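## Task

Get plate F01 read in READER. Press the reader's STAGE key so the stage comes out. If the stage already holds a plate, put that plate, lid still on, flat and within the locators of recovery nest N6. Carry F01 from hotel H1 to regrip nest RG. Lift off its lid and place the lid upright on lid park LP1. Put F01 on the reader's stage, flat and within the locators, with well A1 at the stage corner labelled A1. Press START and wait until the lamp turns green again; after that the stage must remain retracted or the read is void. The other plates in H1 must stay as they were. Nothing may depend on the gripper to stay in place at the end. Finish by releasing and moving the gripper away.

## Robot and tools

ROBOT. A single four-axis plate mover: a vertical lift (0.000 to 0.550 m), a shoulder (-2.000 to 2.000 rad), an elbow (-2.800 to 2.800 rad) and a wrist yaw (-12.566 to 12.566 rad), ending in a two-finger gripper that always stays level (no tilt). The commanded point, end_effector_position, is midway between the two rubber pads, roughly 2 to 3 cm behind the fingertips. Fingers point along the gripper's +x axis and close along its y axis. The fingertips never fully meet (closed still leaves 0.066 m), so one fingertip can push one key while the other pushes a neighbouring key.

FRAMES. Results report the pose in the scene frame: origin on the table surface under the arm base, +z up, +y to the left when looking along +x. Position in metres, orientation as a wxyz quaternion. The printed position may be somewhat off, especially at long reach. Motion commands, however, are in the gripper's own axes.

execute_actions. Argument actions is a list with zero or one entry. Empty list: no command, just returns the current state. An entry with rows: a list of 1 to 15 rows, plus optional steps (1 to 15, default 15; each step is 1/30 s). Each row drives one step; if rows run out, the last row repeats. An entry with only steps (up to 300) is a wait counted from the previous result. Optional pictures (true/false) controls whether camera images come back. A refused call does nothing.

ROW layout, used by both execute_actions and move: five numbers, each in [-1, 1], ordered dx, dy, dz, rz, opening. The first four are an offset, not a pose: they are measured in the gripper's axes from the gripper pose shown in the most recent result that contains it (or from the current pose, for a scene's first command or a second call within the same reply). Every row is relative to that same base pose, not chained. Scale: 1.0 equals 0.6 m for dx, dy, dz and 180 degrees for rz; rz turns about the gripper z axis from +x toward +y. All zeros therefore means return to the base pose, not stand still. Opening is absolute: +1 fully open (0.140 m), -1 fully closed; closing fully takes at least about 0.6 s. Each step, the controller clips the command to within 70 mm and 16 degrees of the measured pose, so large offsets need several calls; check the result and send the remainder.

move. Arguments: target (one five-number row as above) and speed (m/s, 0.002 to 0.5, default 0.25; turning up to twice that in rad/s). It follows a straight path lasting 0.5 to 10 s (longer paths stop early), taking the shorter rotation. It does not avoid obstacles, and the hand may lag, drift, or overshoot speed near full arm extension. Faster contact hits harder; a target set further past a contact pushes harder. Its result adds a move: line stating how it ended (done, off_target, moving, held, fault), which limits acted (paced = pose clipped, held = some steps blocked, after which motion can be very fast), and the distance left to target.

wait. Argument seconds, 0 to 10; the robot gets no new command meanwhile. zoom_image: camera (cam_head_left, cam_head_right or cam_wrist) and region [x0, y0, x1, y1] in image pixels (images are 672x504, origin top-left, region at most 504 by 504). finished_scene: scene number; ends that scene irreversibly and reports success, then gives the next task.

RESULT LINES. Joint positions lists lift, shoulder, elbow, wrist yaw, then the pad gap in metres. grip_measured is the finger opening on the command scale. Hand target shows where the controller is heading. A pose unreachable line or HELD marks steps where the clearance check altered or blocked the command. MOTOR HOT warns from 85 °C; at 100 °C an OVER-TEMPERATURE FAULT brakes the arm until cooled.

GRIPPING. To hold something, command about 0.04 below grip_measured; smaller differences grip more softly. Readings may be off by around 1 mm consistently. Pads exert up to about 18 N; fast closes press harder.

CAUTIONS. Keep the elbow more than 0.4 rad away from 0 or the arm may fold and fault. Contact torques at or above the load limits (lift 54.6 N, shoulder 8.19 N m, elbow 4.09 N m, wrist yaw 1.36 N m, including held weight) stop the arm for 10 s. Held loads heat motors. Never drop, knock or push items off the table; avoid slams and hard pushes. Offsets come from the measured pose, so repeating a small push against something rigid does not press harder, but against something yielding it goes further.

READER AND DECK. STAGE is the lower key, START the one above; push straight in until it toggles. START runs a read and pulls in an extended stage. Never let the stage move while a plate on it is not seated in its locators, and never retract it with a lid that is not resting on a seated plate. Hotel H1 has 6 slots, slot 1 lowest; a stored plate has a short end facing out and is home when flat on the shelf prongs, behind both front pins and between the side pins. A plate showing a blank end is stored reversed; you may pull it out to check, but return it fully home in the same orientation. Well A1 sits at the labelled short end, in the corner far from the labelled long side. Deck labels identify the hotel, lid park and nests.

Each tool is called after ">>>" as name([rows], argument=value, ...), one row to a line, values as JSON.

## Session

>>> execute_actions(actions=[])

Scene clock: 0.00 s of 7000.00 s.
end_effector_position=(+0.4861, +0.2566, +0.5066) grip_measured=+1.00 end_effector_quat_wxyz=(+0.770, +0.000, +0.000, +0.638)
Joint positions: [ 0.502  1.23   1.264 -1.11   0.14 ]
Motor temperatures (°C, as the motors report them): [38 29 29 27]
Hand target: +0.486, +0.257, +0.507; +0.770, +0.000, +0.000, +0.638

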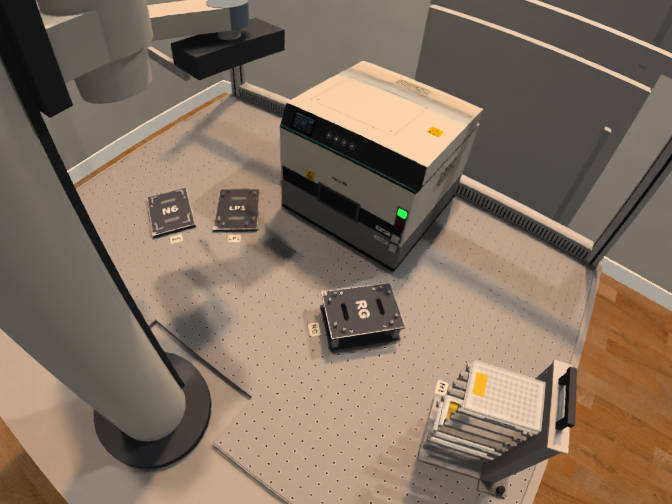

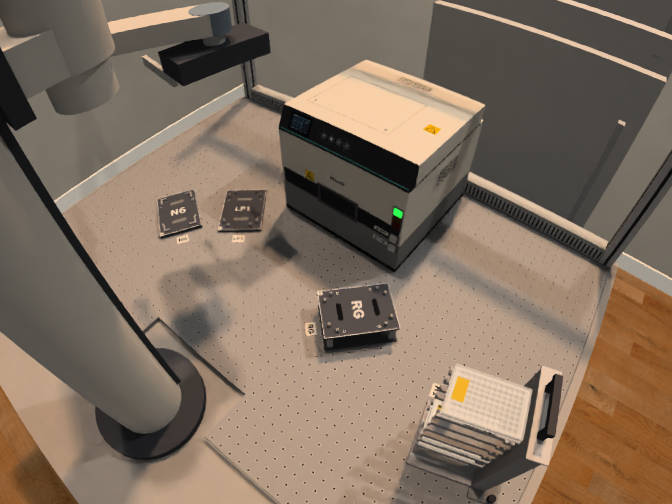

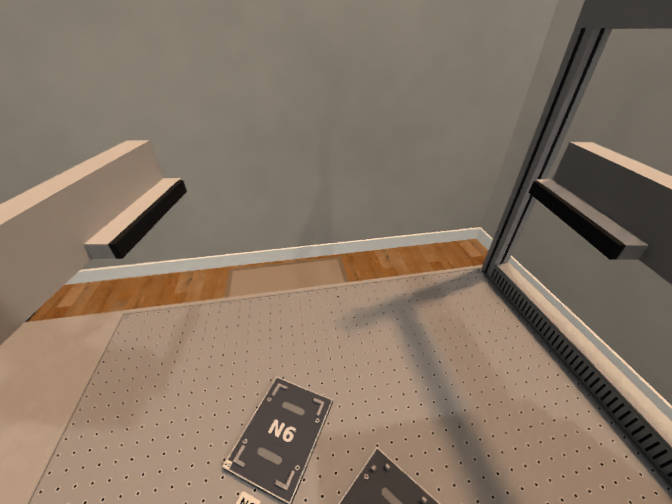

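>>> move(target=[-0.826,-0.18,-0.58,-0.4406,-1], speed=0.4)

Scene clock: 10.40 s of 7000.00 s.
end_effector_position=(+0.5000, -0.2504, +0.1586) grip_measured=-0.99 end_effector_quat_wxyz=(+1.000, +0.000, +0.000, -0.000)
Joint positions: [ 0.154 -0.105  1.276 -1.171  0.066]
Motor temperatures (°C, as the motors report them): [38 29 29 27]
Hand target: +0.500, -0.250, +0.159; +1.000, +0.000, +0.000, -0.000
Off the commanded pose: 0.000 m, 0 deg.
After step 90, 5.20 s passed at rest.
move: done

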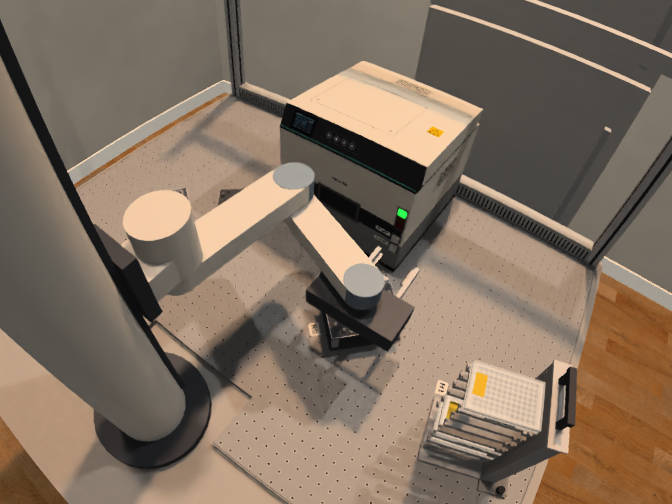

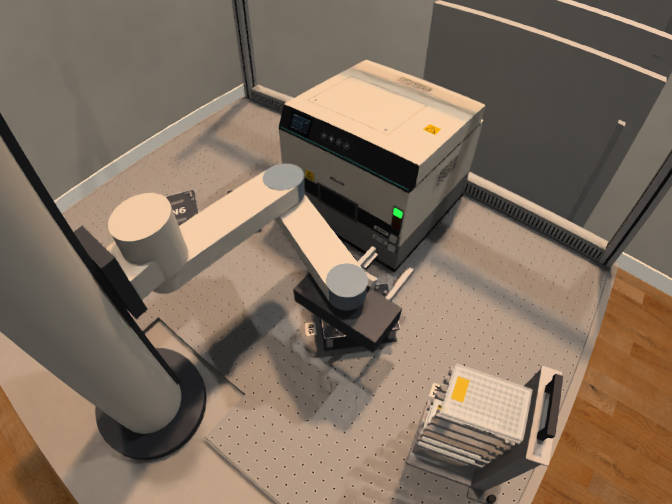

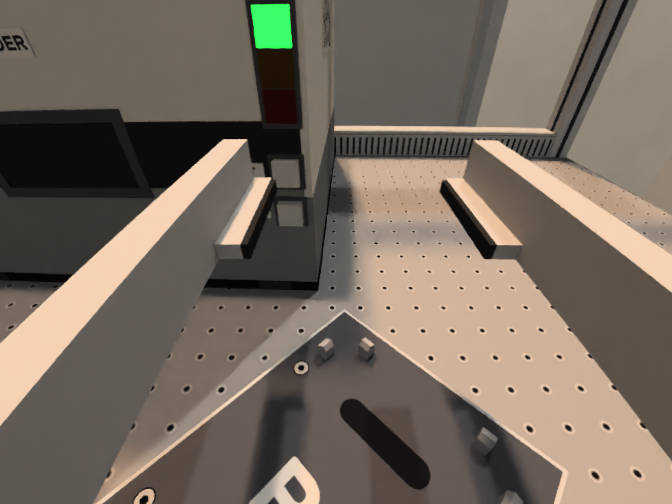

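>>> move(target=[0.066,0.003,-0.112,-0.028,-1])

Scene clock: 24.27 s of 7000.00 s.
end_effector_position=(+0.5398, -0.2484, +0.0913) grip_measured=-0.99 end_effector_quat_wxyz=(+0.999, +0.000, +0.000, -0.044)
Joint positions: [ 0.086 -0.009  1.35  -1.428  0.066]
Motor temperatures (°C, as the motors report them): [38 29 29 27]
Hand target: +0.540, -0.249, +0.091; +0.999, +0.000, +0.000, -0.044
Off the commanded pose: 0.000 m, 0 deg.
After step 90, 10.10 s passed at rest.
move: done

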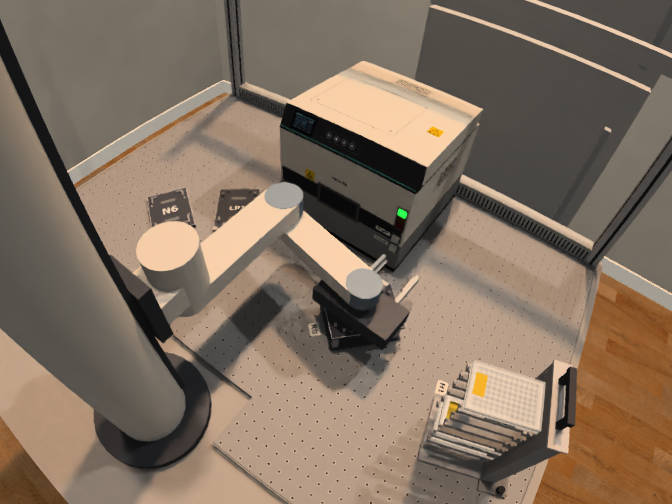

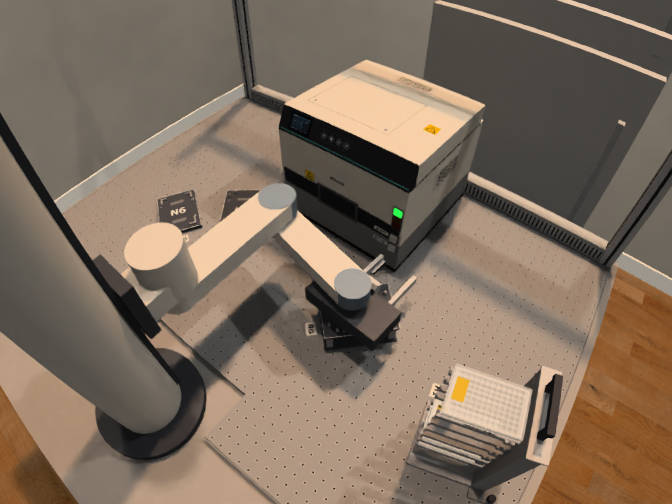

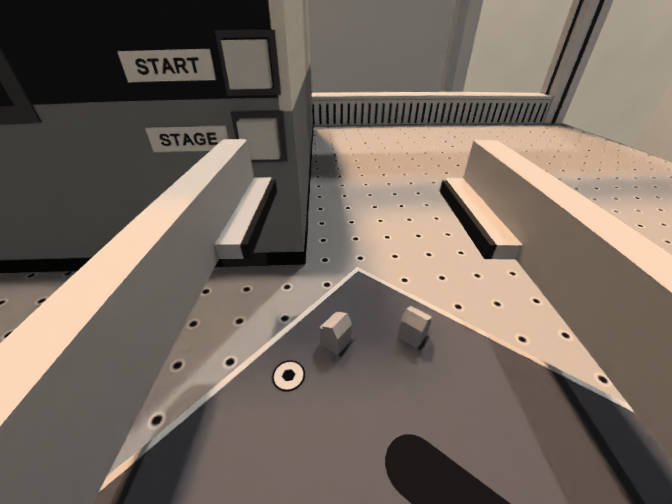

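>>> move(target=[0.042,0,0,0,-1], speed=0.06)

>>> move(target=[0.018,0,0,0,-1], speed=0.015)

Scene clock: 35.80 s of 7000.00 s.
end_effector_position=(+0.5649, -0.2506, +0.0913) grip_measured=-0.99 end_effector_quat_wxyz=(+0.999, +0.000, +0.000, -0.044)
Joint positions: [ 0.086 -0.001  1.448 -1.534  0.066]
Motor temperatures (°C, as the motors report them): [38 29 29 27]
Hand target: +0.565, -0.251, +0.091; +0.999, +0.000, +0.000, -0.044
Off the commanded pose: 0.000 m, 0 deg.
After step 90, 7.83 s passed at rest.
move: done

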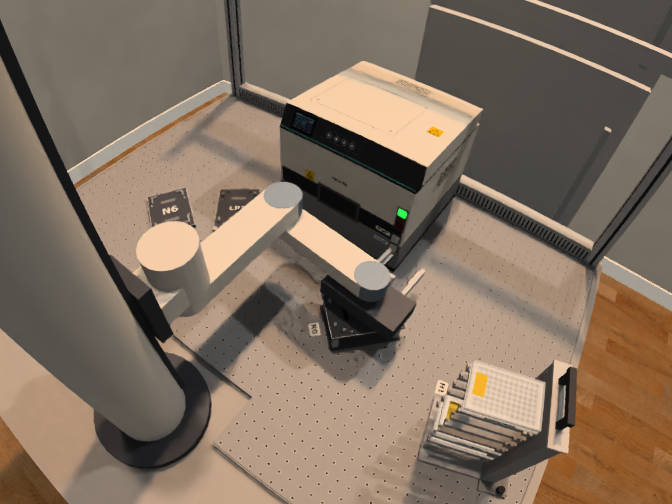

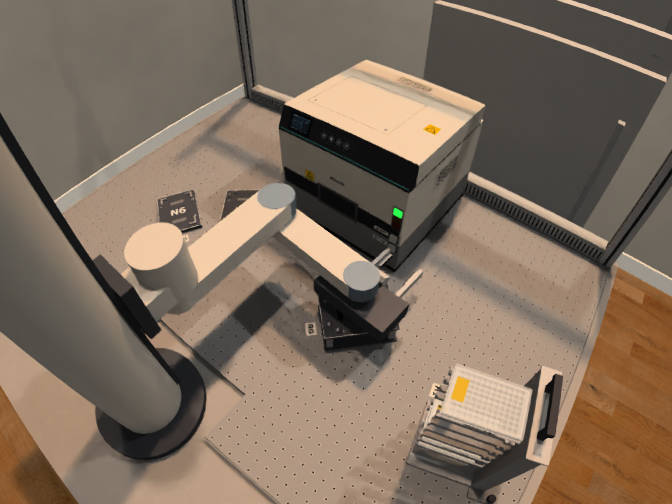

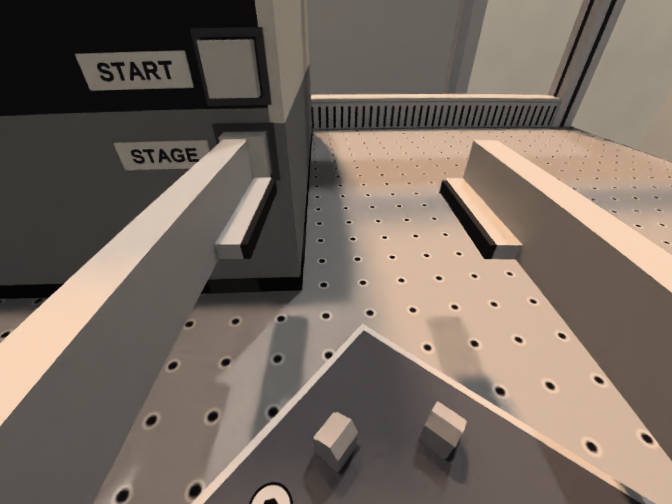

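Scene clock: 36.73 s of 7000.00 s.
end_effector_position=(+0.5754, -0.2516, +0.0913) grip_measured=-0.99 end_effector_quat_wxyz=(+0.999, +0.000, +0.000, -0.044)
Joint positions: [ 0.086 -0.001  1.492 -1.579  0.066]
Motor temperatures (°C, as the motors report them): [38 29 29 27]
Hand target: +0.576, -0.252, +0.091; +0.999, +0.000, +0.000, -0.044
Off the commanded pose: 0.000 m, 0 deg.
move: done

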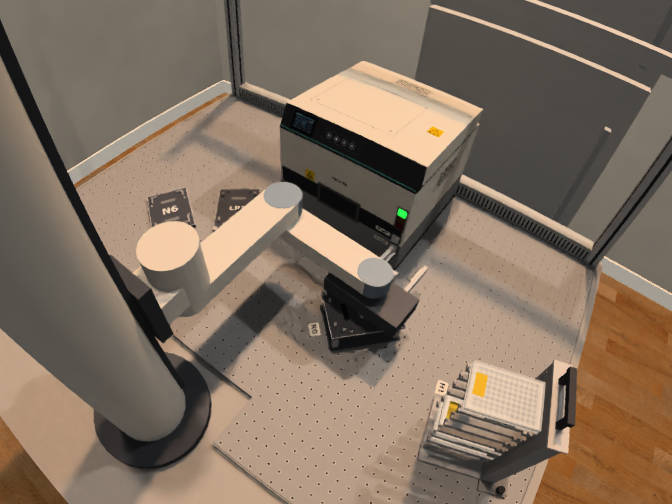

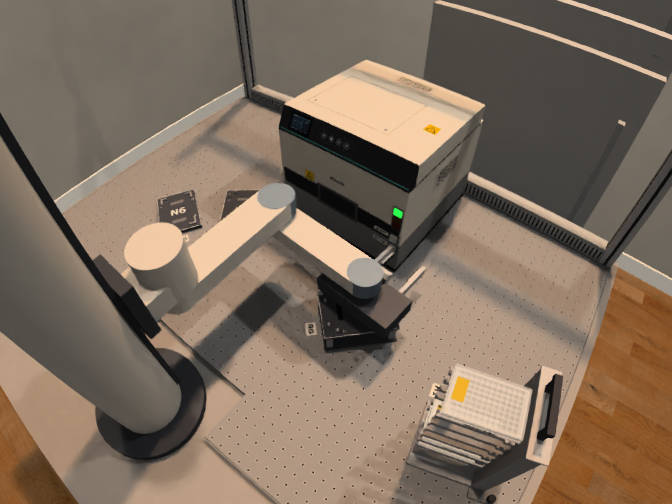

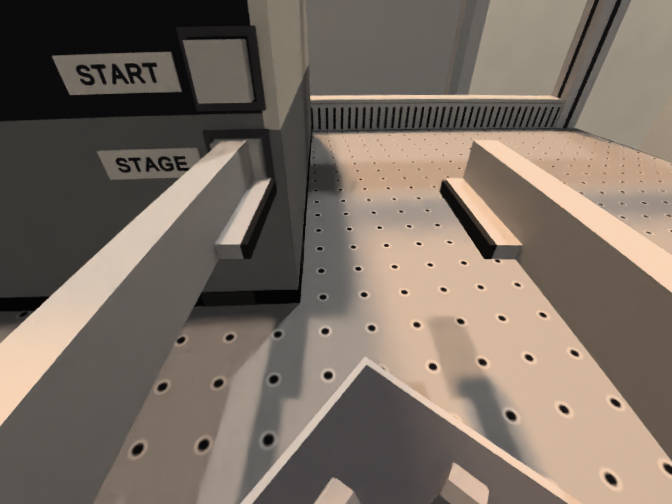

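>>> move(target=[0.007,0,0,0,-1], speed=0.012)

>>> move(target=[-0.03,0,0,0,-1], speed=0.06)

Scene clock: 41.40 s of 7000.00 s.
end_effector_position=(+0.5792, -0.2518, +0.0913) grip_measured=-0.99 end_effector_quat_wxyz=(+0.999, +0.000, +0.000, -0.043)
Joint positions: [ 0.086 -0.001  1.508 -1.593  0.066]
Motor temperatures (°C, as the motors report them): [38 29 29 27]
Hand target: +0.580, -0.252, +0.091; +0.999, +0.000, +0.000, -0.044
Off the commanded pose: 0.000 m, 0 deg.
After step 90, 0.97 s passed at rest.
move: done

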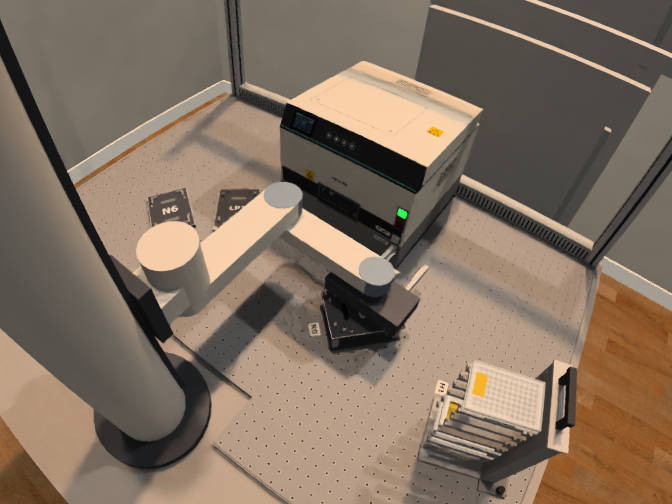

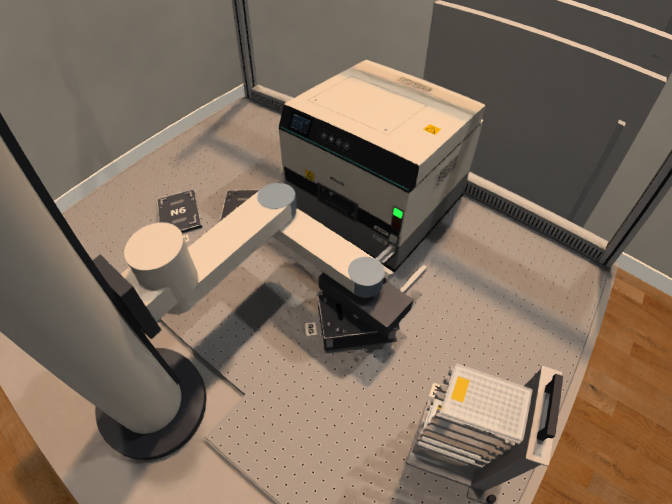

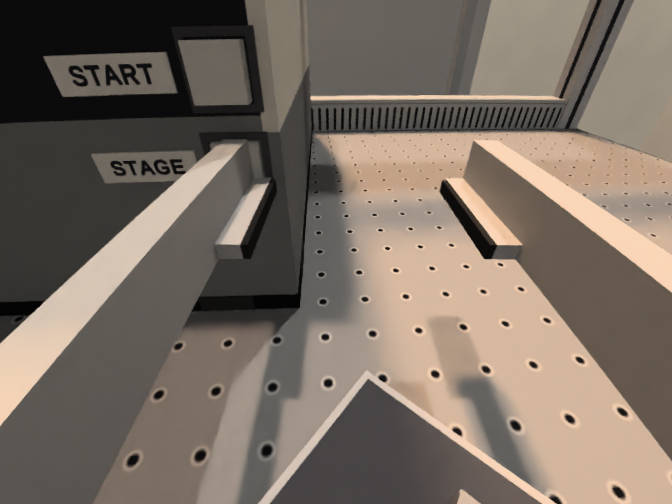

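Scene clock: 42.10 s of 7000.00 s.
end_effector_position=(+0.5613, -0.2502, +0.0913) grip_measured=-0.99 end_effector_quat_wxyz=(+0.999, +0.000, +0.000, -0.043)
Joint positions: [ 0.086 -0.002  1.434 -1.518  0.066]
Motor temperatures (°C, as the motors report them): [38 29 29 27]
Hand target: +0.561, -0.250, +0.091; +0.999, +0.000, +0.000, -0.043
Off the commanded pose: 0.000 m, 0 deg.
move: done

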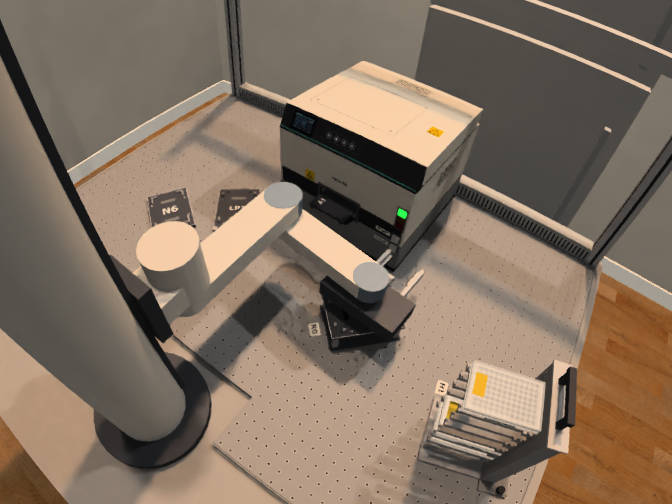

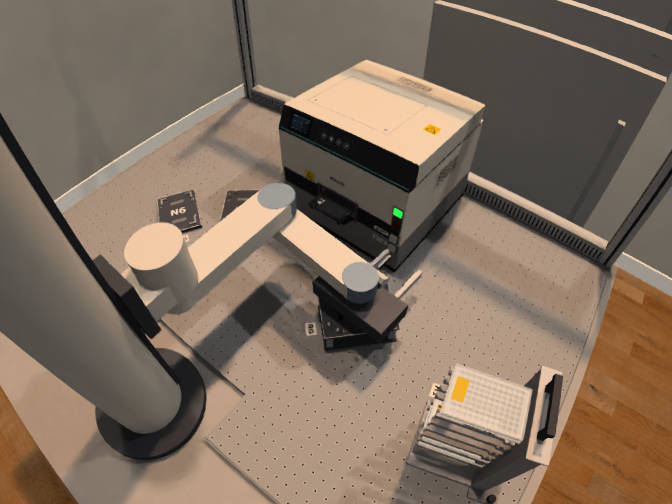

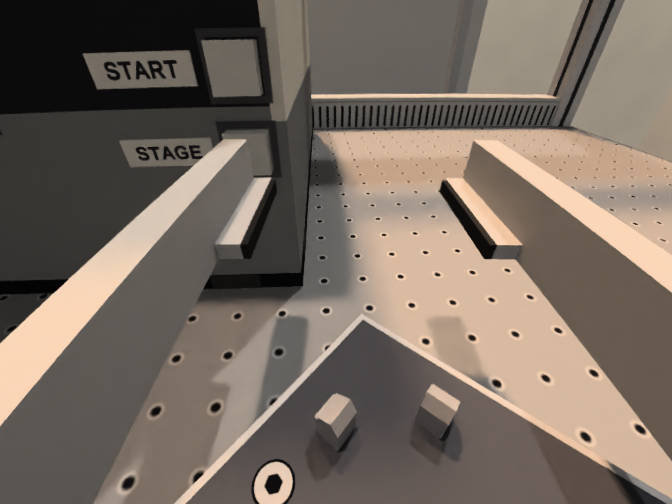

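>>> move(target=[-0.475,-0.142,0.2,-0.39,-0.1], speed=0.35)

Scene clock: 51.43 s of 7000.00 s.
end_effector_position=(+0.2699, -0.3106, +0.2114) grip_measured=-0.10 end_effector_quat_wxyz=(+0.793, +0.000, +0.000, -0.610)
Joint positions: [ 0.206 -0.235  0.711 -1.788  0.099]
Motor temperatures (°C, as the motors report them): [38 29 29 27]
Hand target: +0.270, -0.311, +0.211; +0.793, +0.000, +0.000, -0.610
Off the commanded pose: 0.000 m, 0 deg.
After step 120, 3.20 s passed at rest.
move: done

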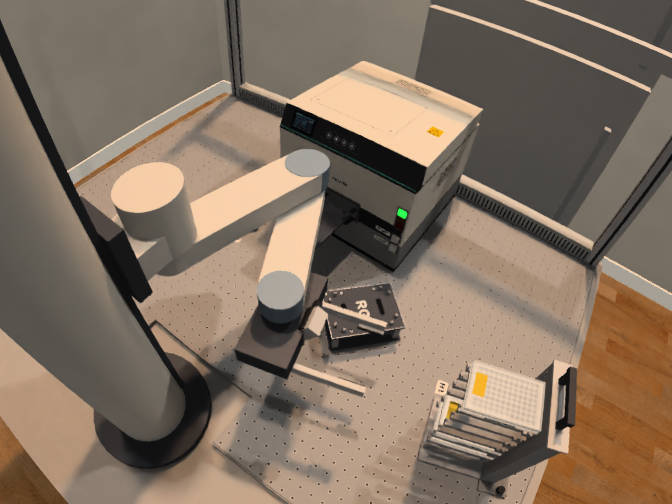

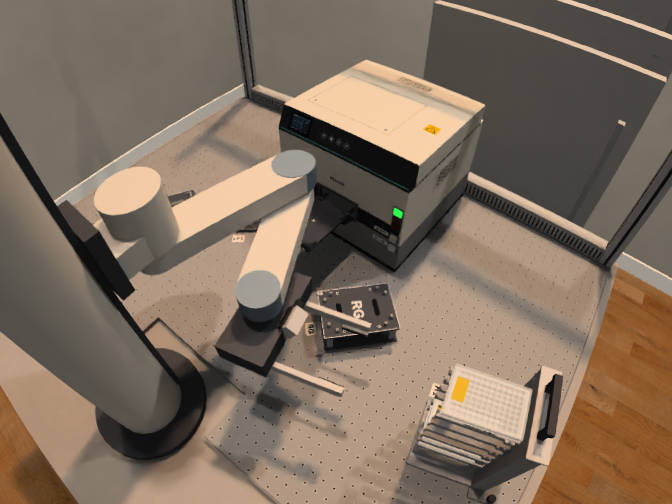

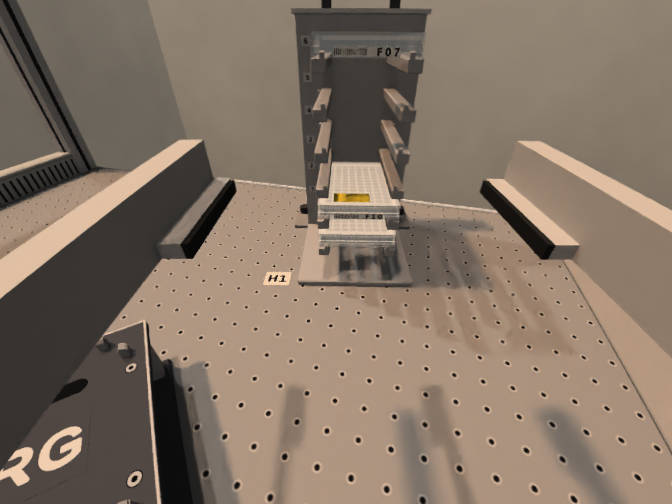

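>>> move(target=[0.15,-0.02,-0.2,0,-0.1])

Scene clock: 59.00 s of 7000.00 s.
end_effector_position=(+0.2814, -0.4007, +0.0913) grip_measured=-0.10 end_effector_quat_wxyz=(+0.793, +0.000, +0.000, -0.610)
Joint positions: [ 0.086 -0.416  1.103 -1.998  0.099]
Motor temperatures (°C, as the motors report them): [38 29 29 27]
Hand target: +0.281, -0.401, +0.091; +0.793, +0.000, +0.000, -0.610
Off the commanded pose: 0.000 m, 0 deg.
After step 90, 3.57 s passed at rest.
move: done

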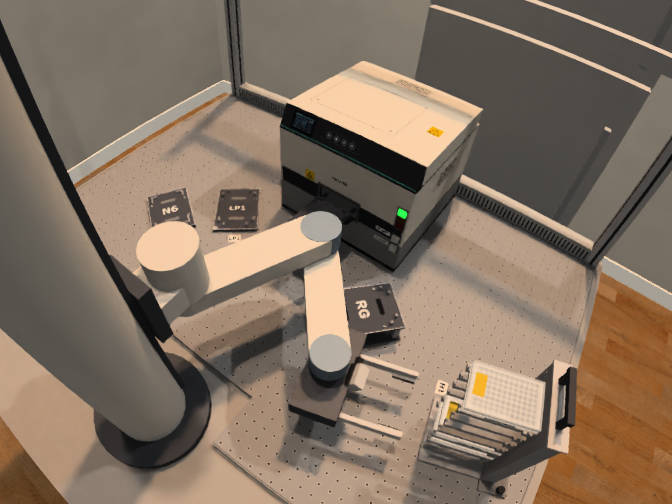

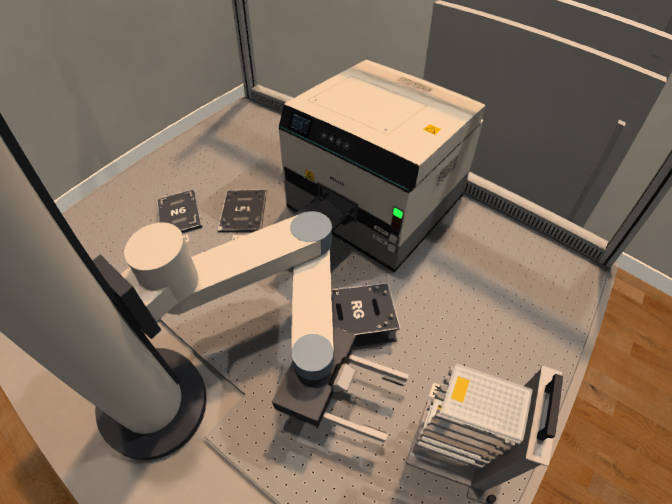

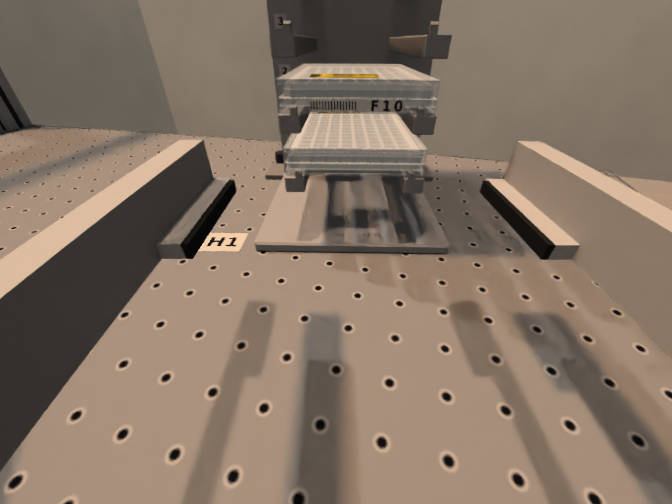

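>>> move(target=[0.075,0,0,0,-0.1], speed=0.15)

>>> move(target=[0,0,-0.032,0,-0.1], speed=0.04)

Scene clock: 81.00 s of 7000.00 s.
end_effector_position=(+0.2931, -0.4442, +0.0913) grip_measured=-0.10 end_effector_quat_wxyz=(+0.793, +0.000, +0.000, -0.610)
Joint positions: [ 0.086 -0.498  1.316 -2.13   0.099]
Motor temperatures (°C, as the motors report them): [38 29 29 27]
Hand target: +0.293, -0.444, +0.091; +0.793, +0.000, +0.000, -0.610
Off the commanded pose: 0.000 m, 0 deg.
After step 90, 18.27 s passed at rest.
move: done

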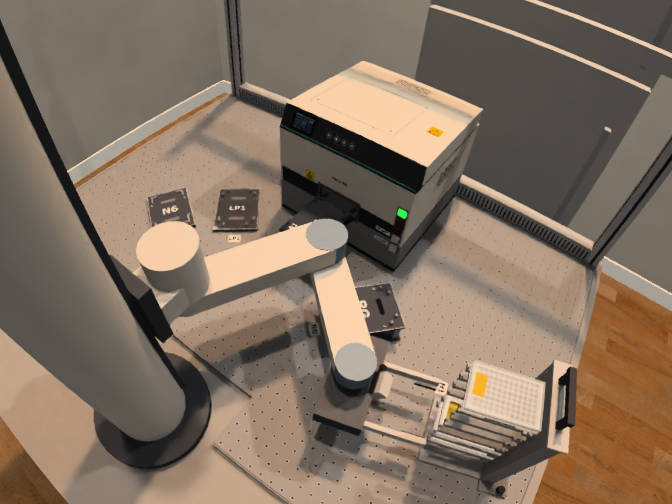

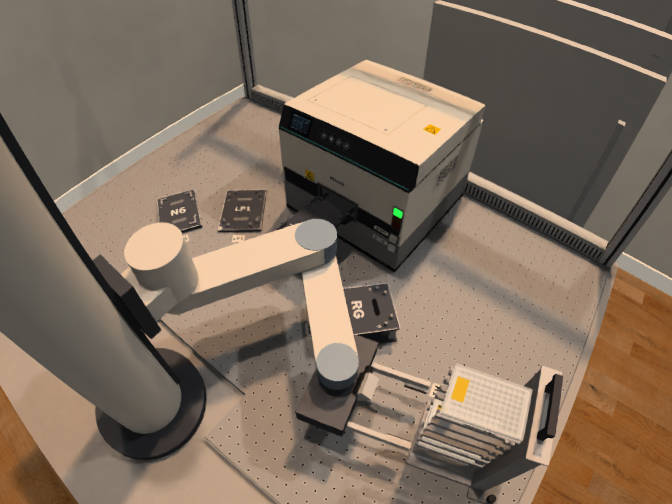

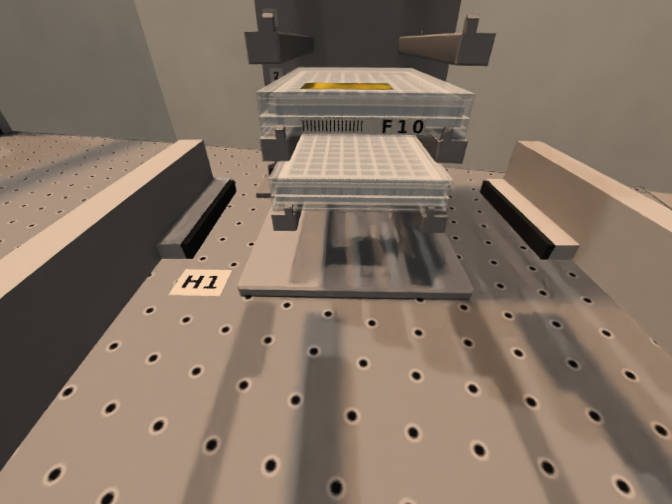

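Scene clock: 81.70 s of 7000.00 s.
end_effector_position=(+0.2930, -0.4442, +0.0721) grip_measured=-0.10 end_effector_quat_wxyz=(+0.793, +0.000, +0.000, -0.610)
Joint positions: [ 0.067 -0.498  1.316 -2.13   0.099]
Motor temperatures (°C, as the motors report them): [38 29 29 27]
Hand target: +0.293, -0.444, +0.072; +0.793, +0.000, +0.000, -0.610
Off the commanded pose: 0.000 m, 0 deg.
move: done

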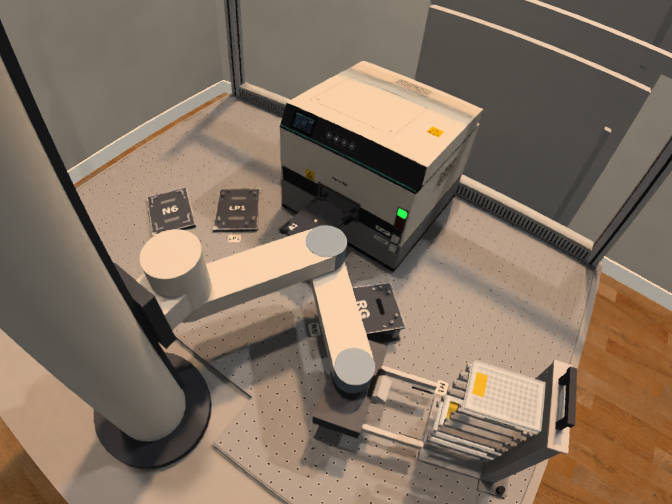

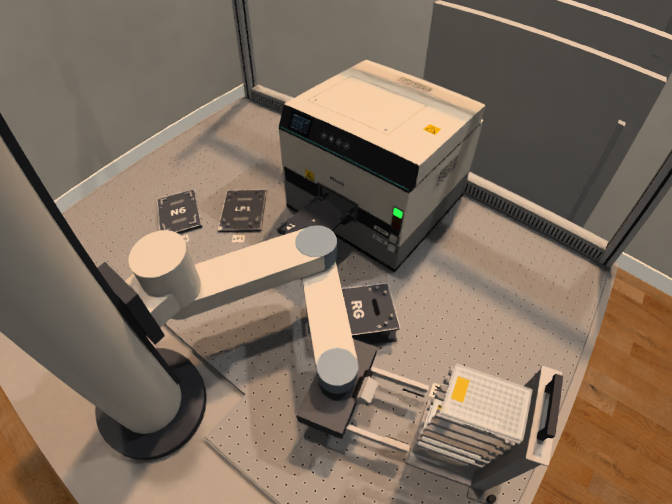

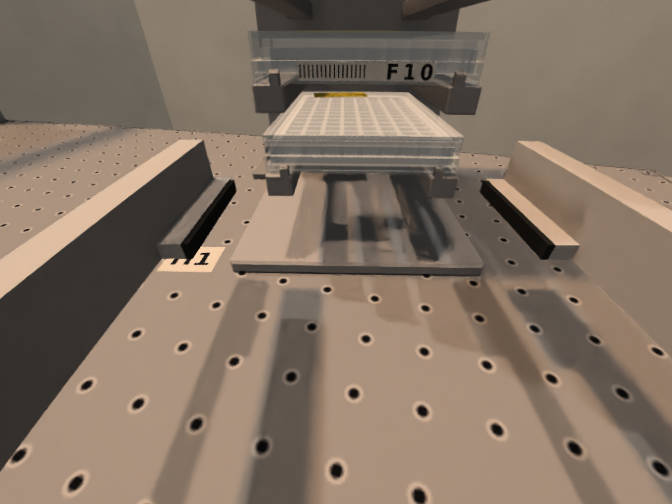

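>>> move(target=[0,-0.0027,0.009,-0.0085,-0.1], speed=0.04)

>>> move(target=[0.08,0,0,0,-0.1], speed=0.06)

Scene clock: 95.73 s of 7000.00 s.
end_effector_position=(+0.2913, -0.4446, +0.0775) grip_measured=-0.10 end_effector_quat_wxyz=(+0.784, +0.000, +0.000, -0.620)
Joint positions: [ 0.072 -0.491  1.316 -2.163  0.099]
Motor temperatures (°C, as the motors report them): [38 29 29 27]
Hand target: +0.291, -0.445, +0.077; +0.785, +0.000, +0.000, -0.620
Off the commanded pose: 0.000 m, 0 deg.
After step 90, 10.33 s passed at rest.
move: done

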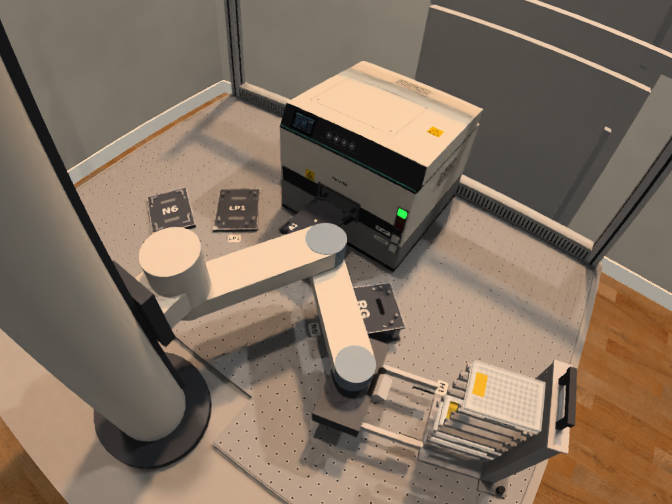

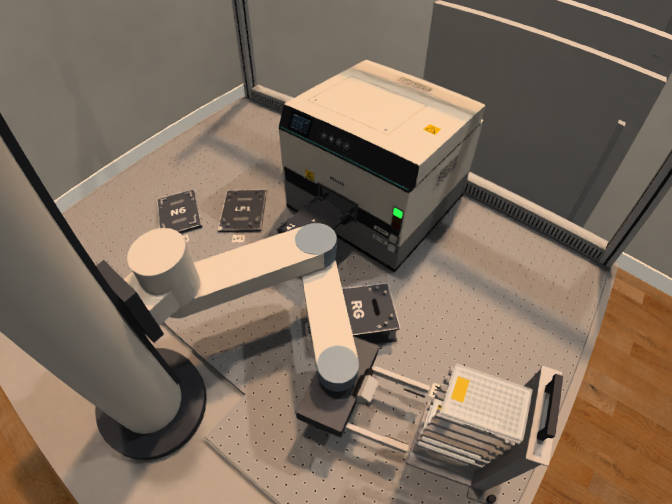

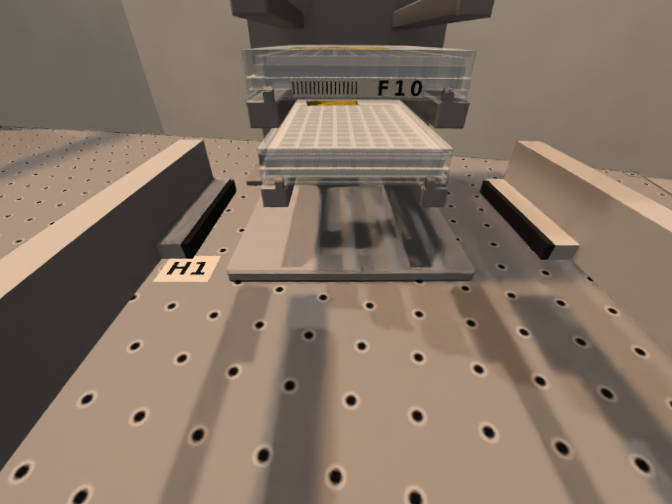

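Scene clock: 96.80 s of 7000.00 s.
end_effector_position=(+0.3025, -0.4913, +0.0775) grip_measured=-0.10 end_effector_quat_wxyz=(+0.785, +0.000, +0.000, -0.620)
Joint positions: [ 0.072 -0.598  1.565 -2.304  0.099]
Motor temperatures (°C, as the motors report them): [38 29 29 27]
Hand target: +0.302, -0.491, +0.077; +0.784, +0.000, +0.000, -0.620
Off the commanded pose: 0.000 m, 0 deg.
move: done

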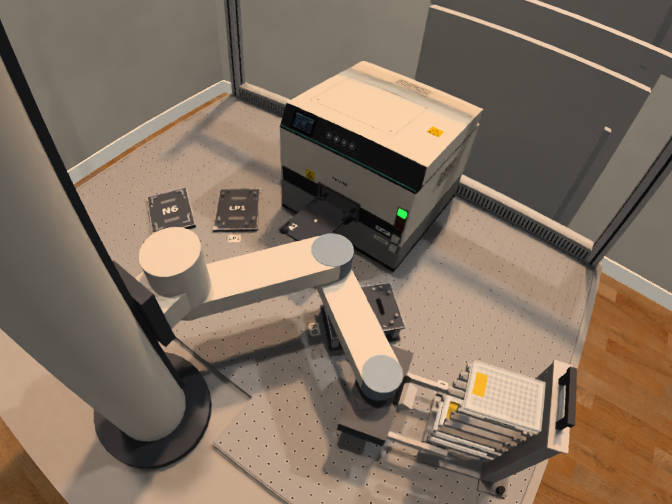

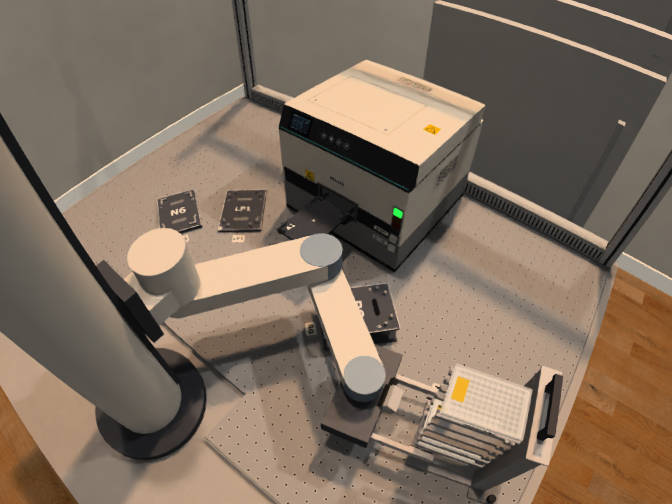

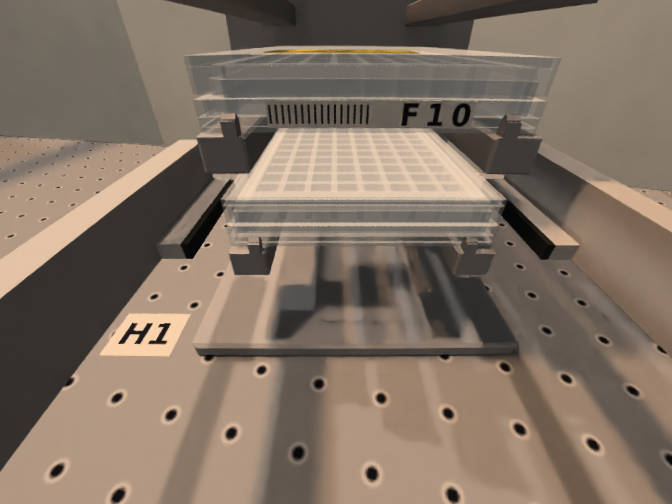

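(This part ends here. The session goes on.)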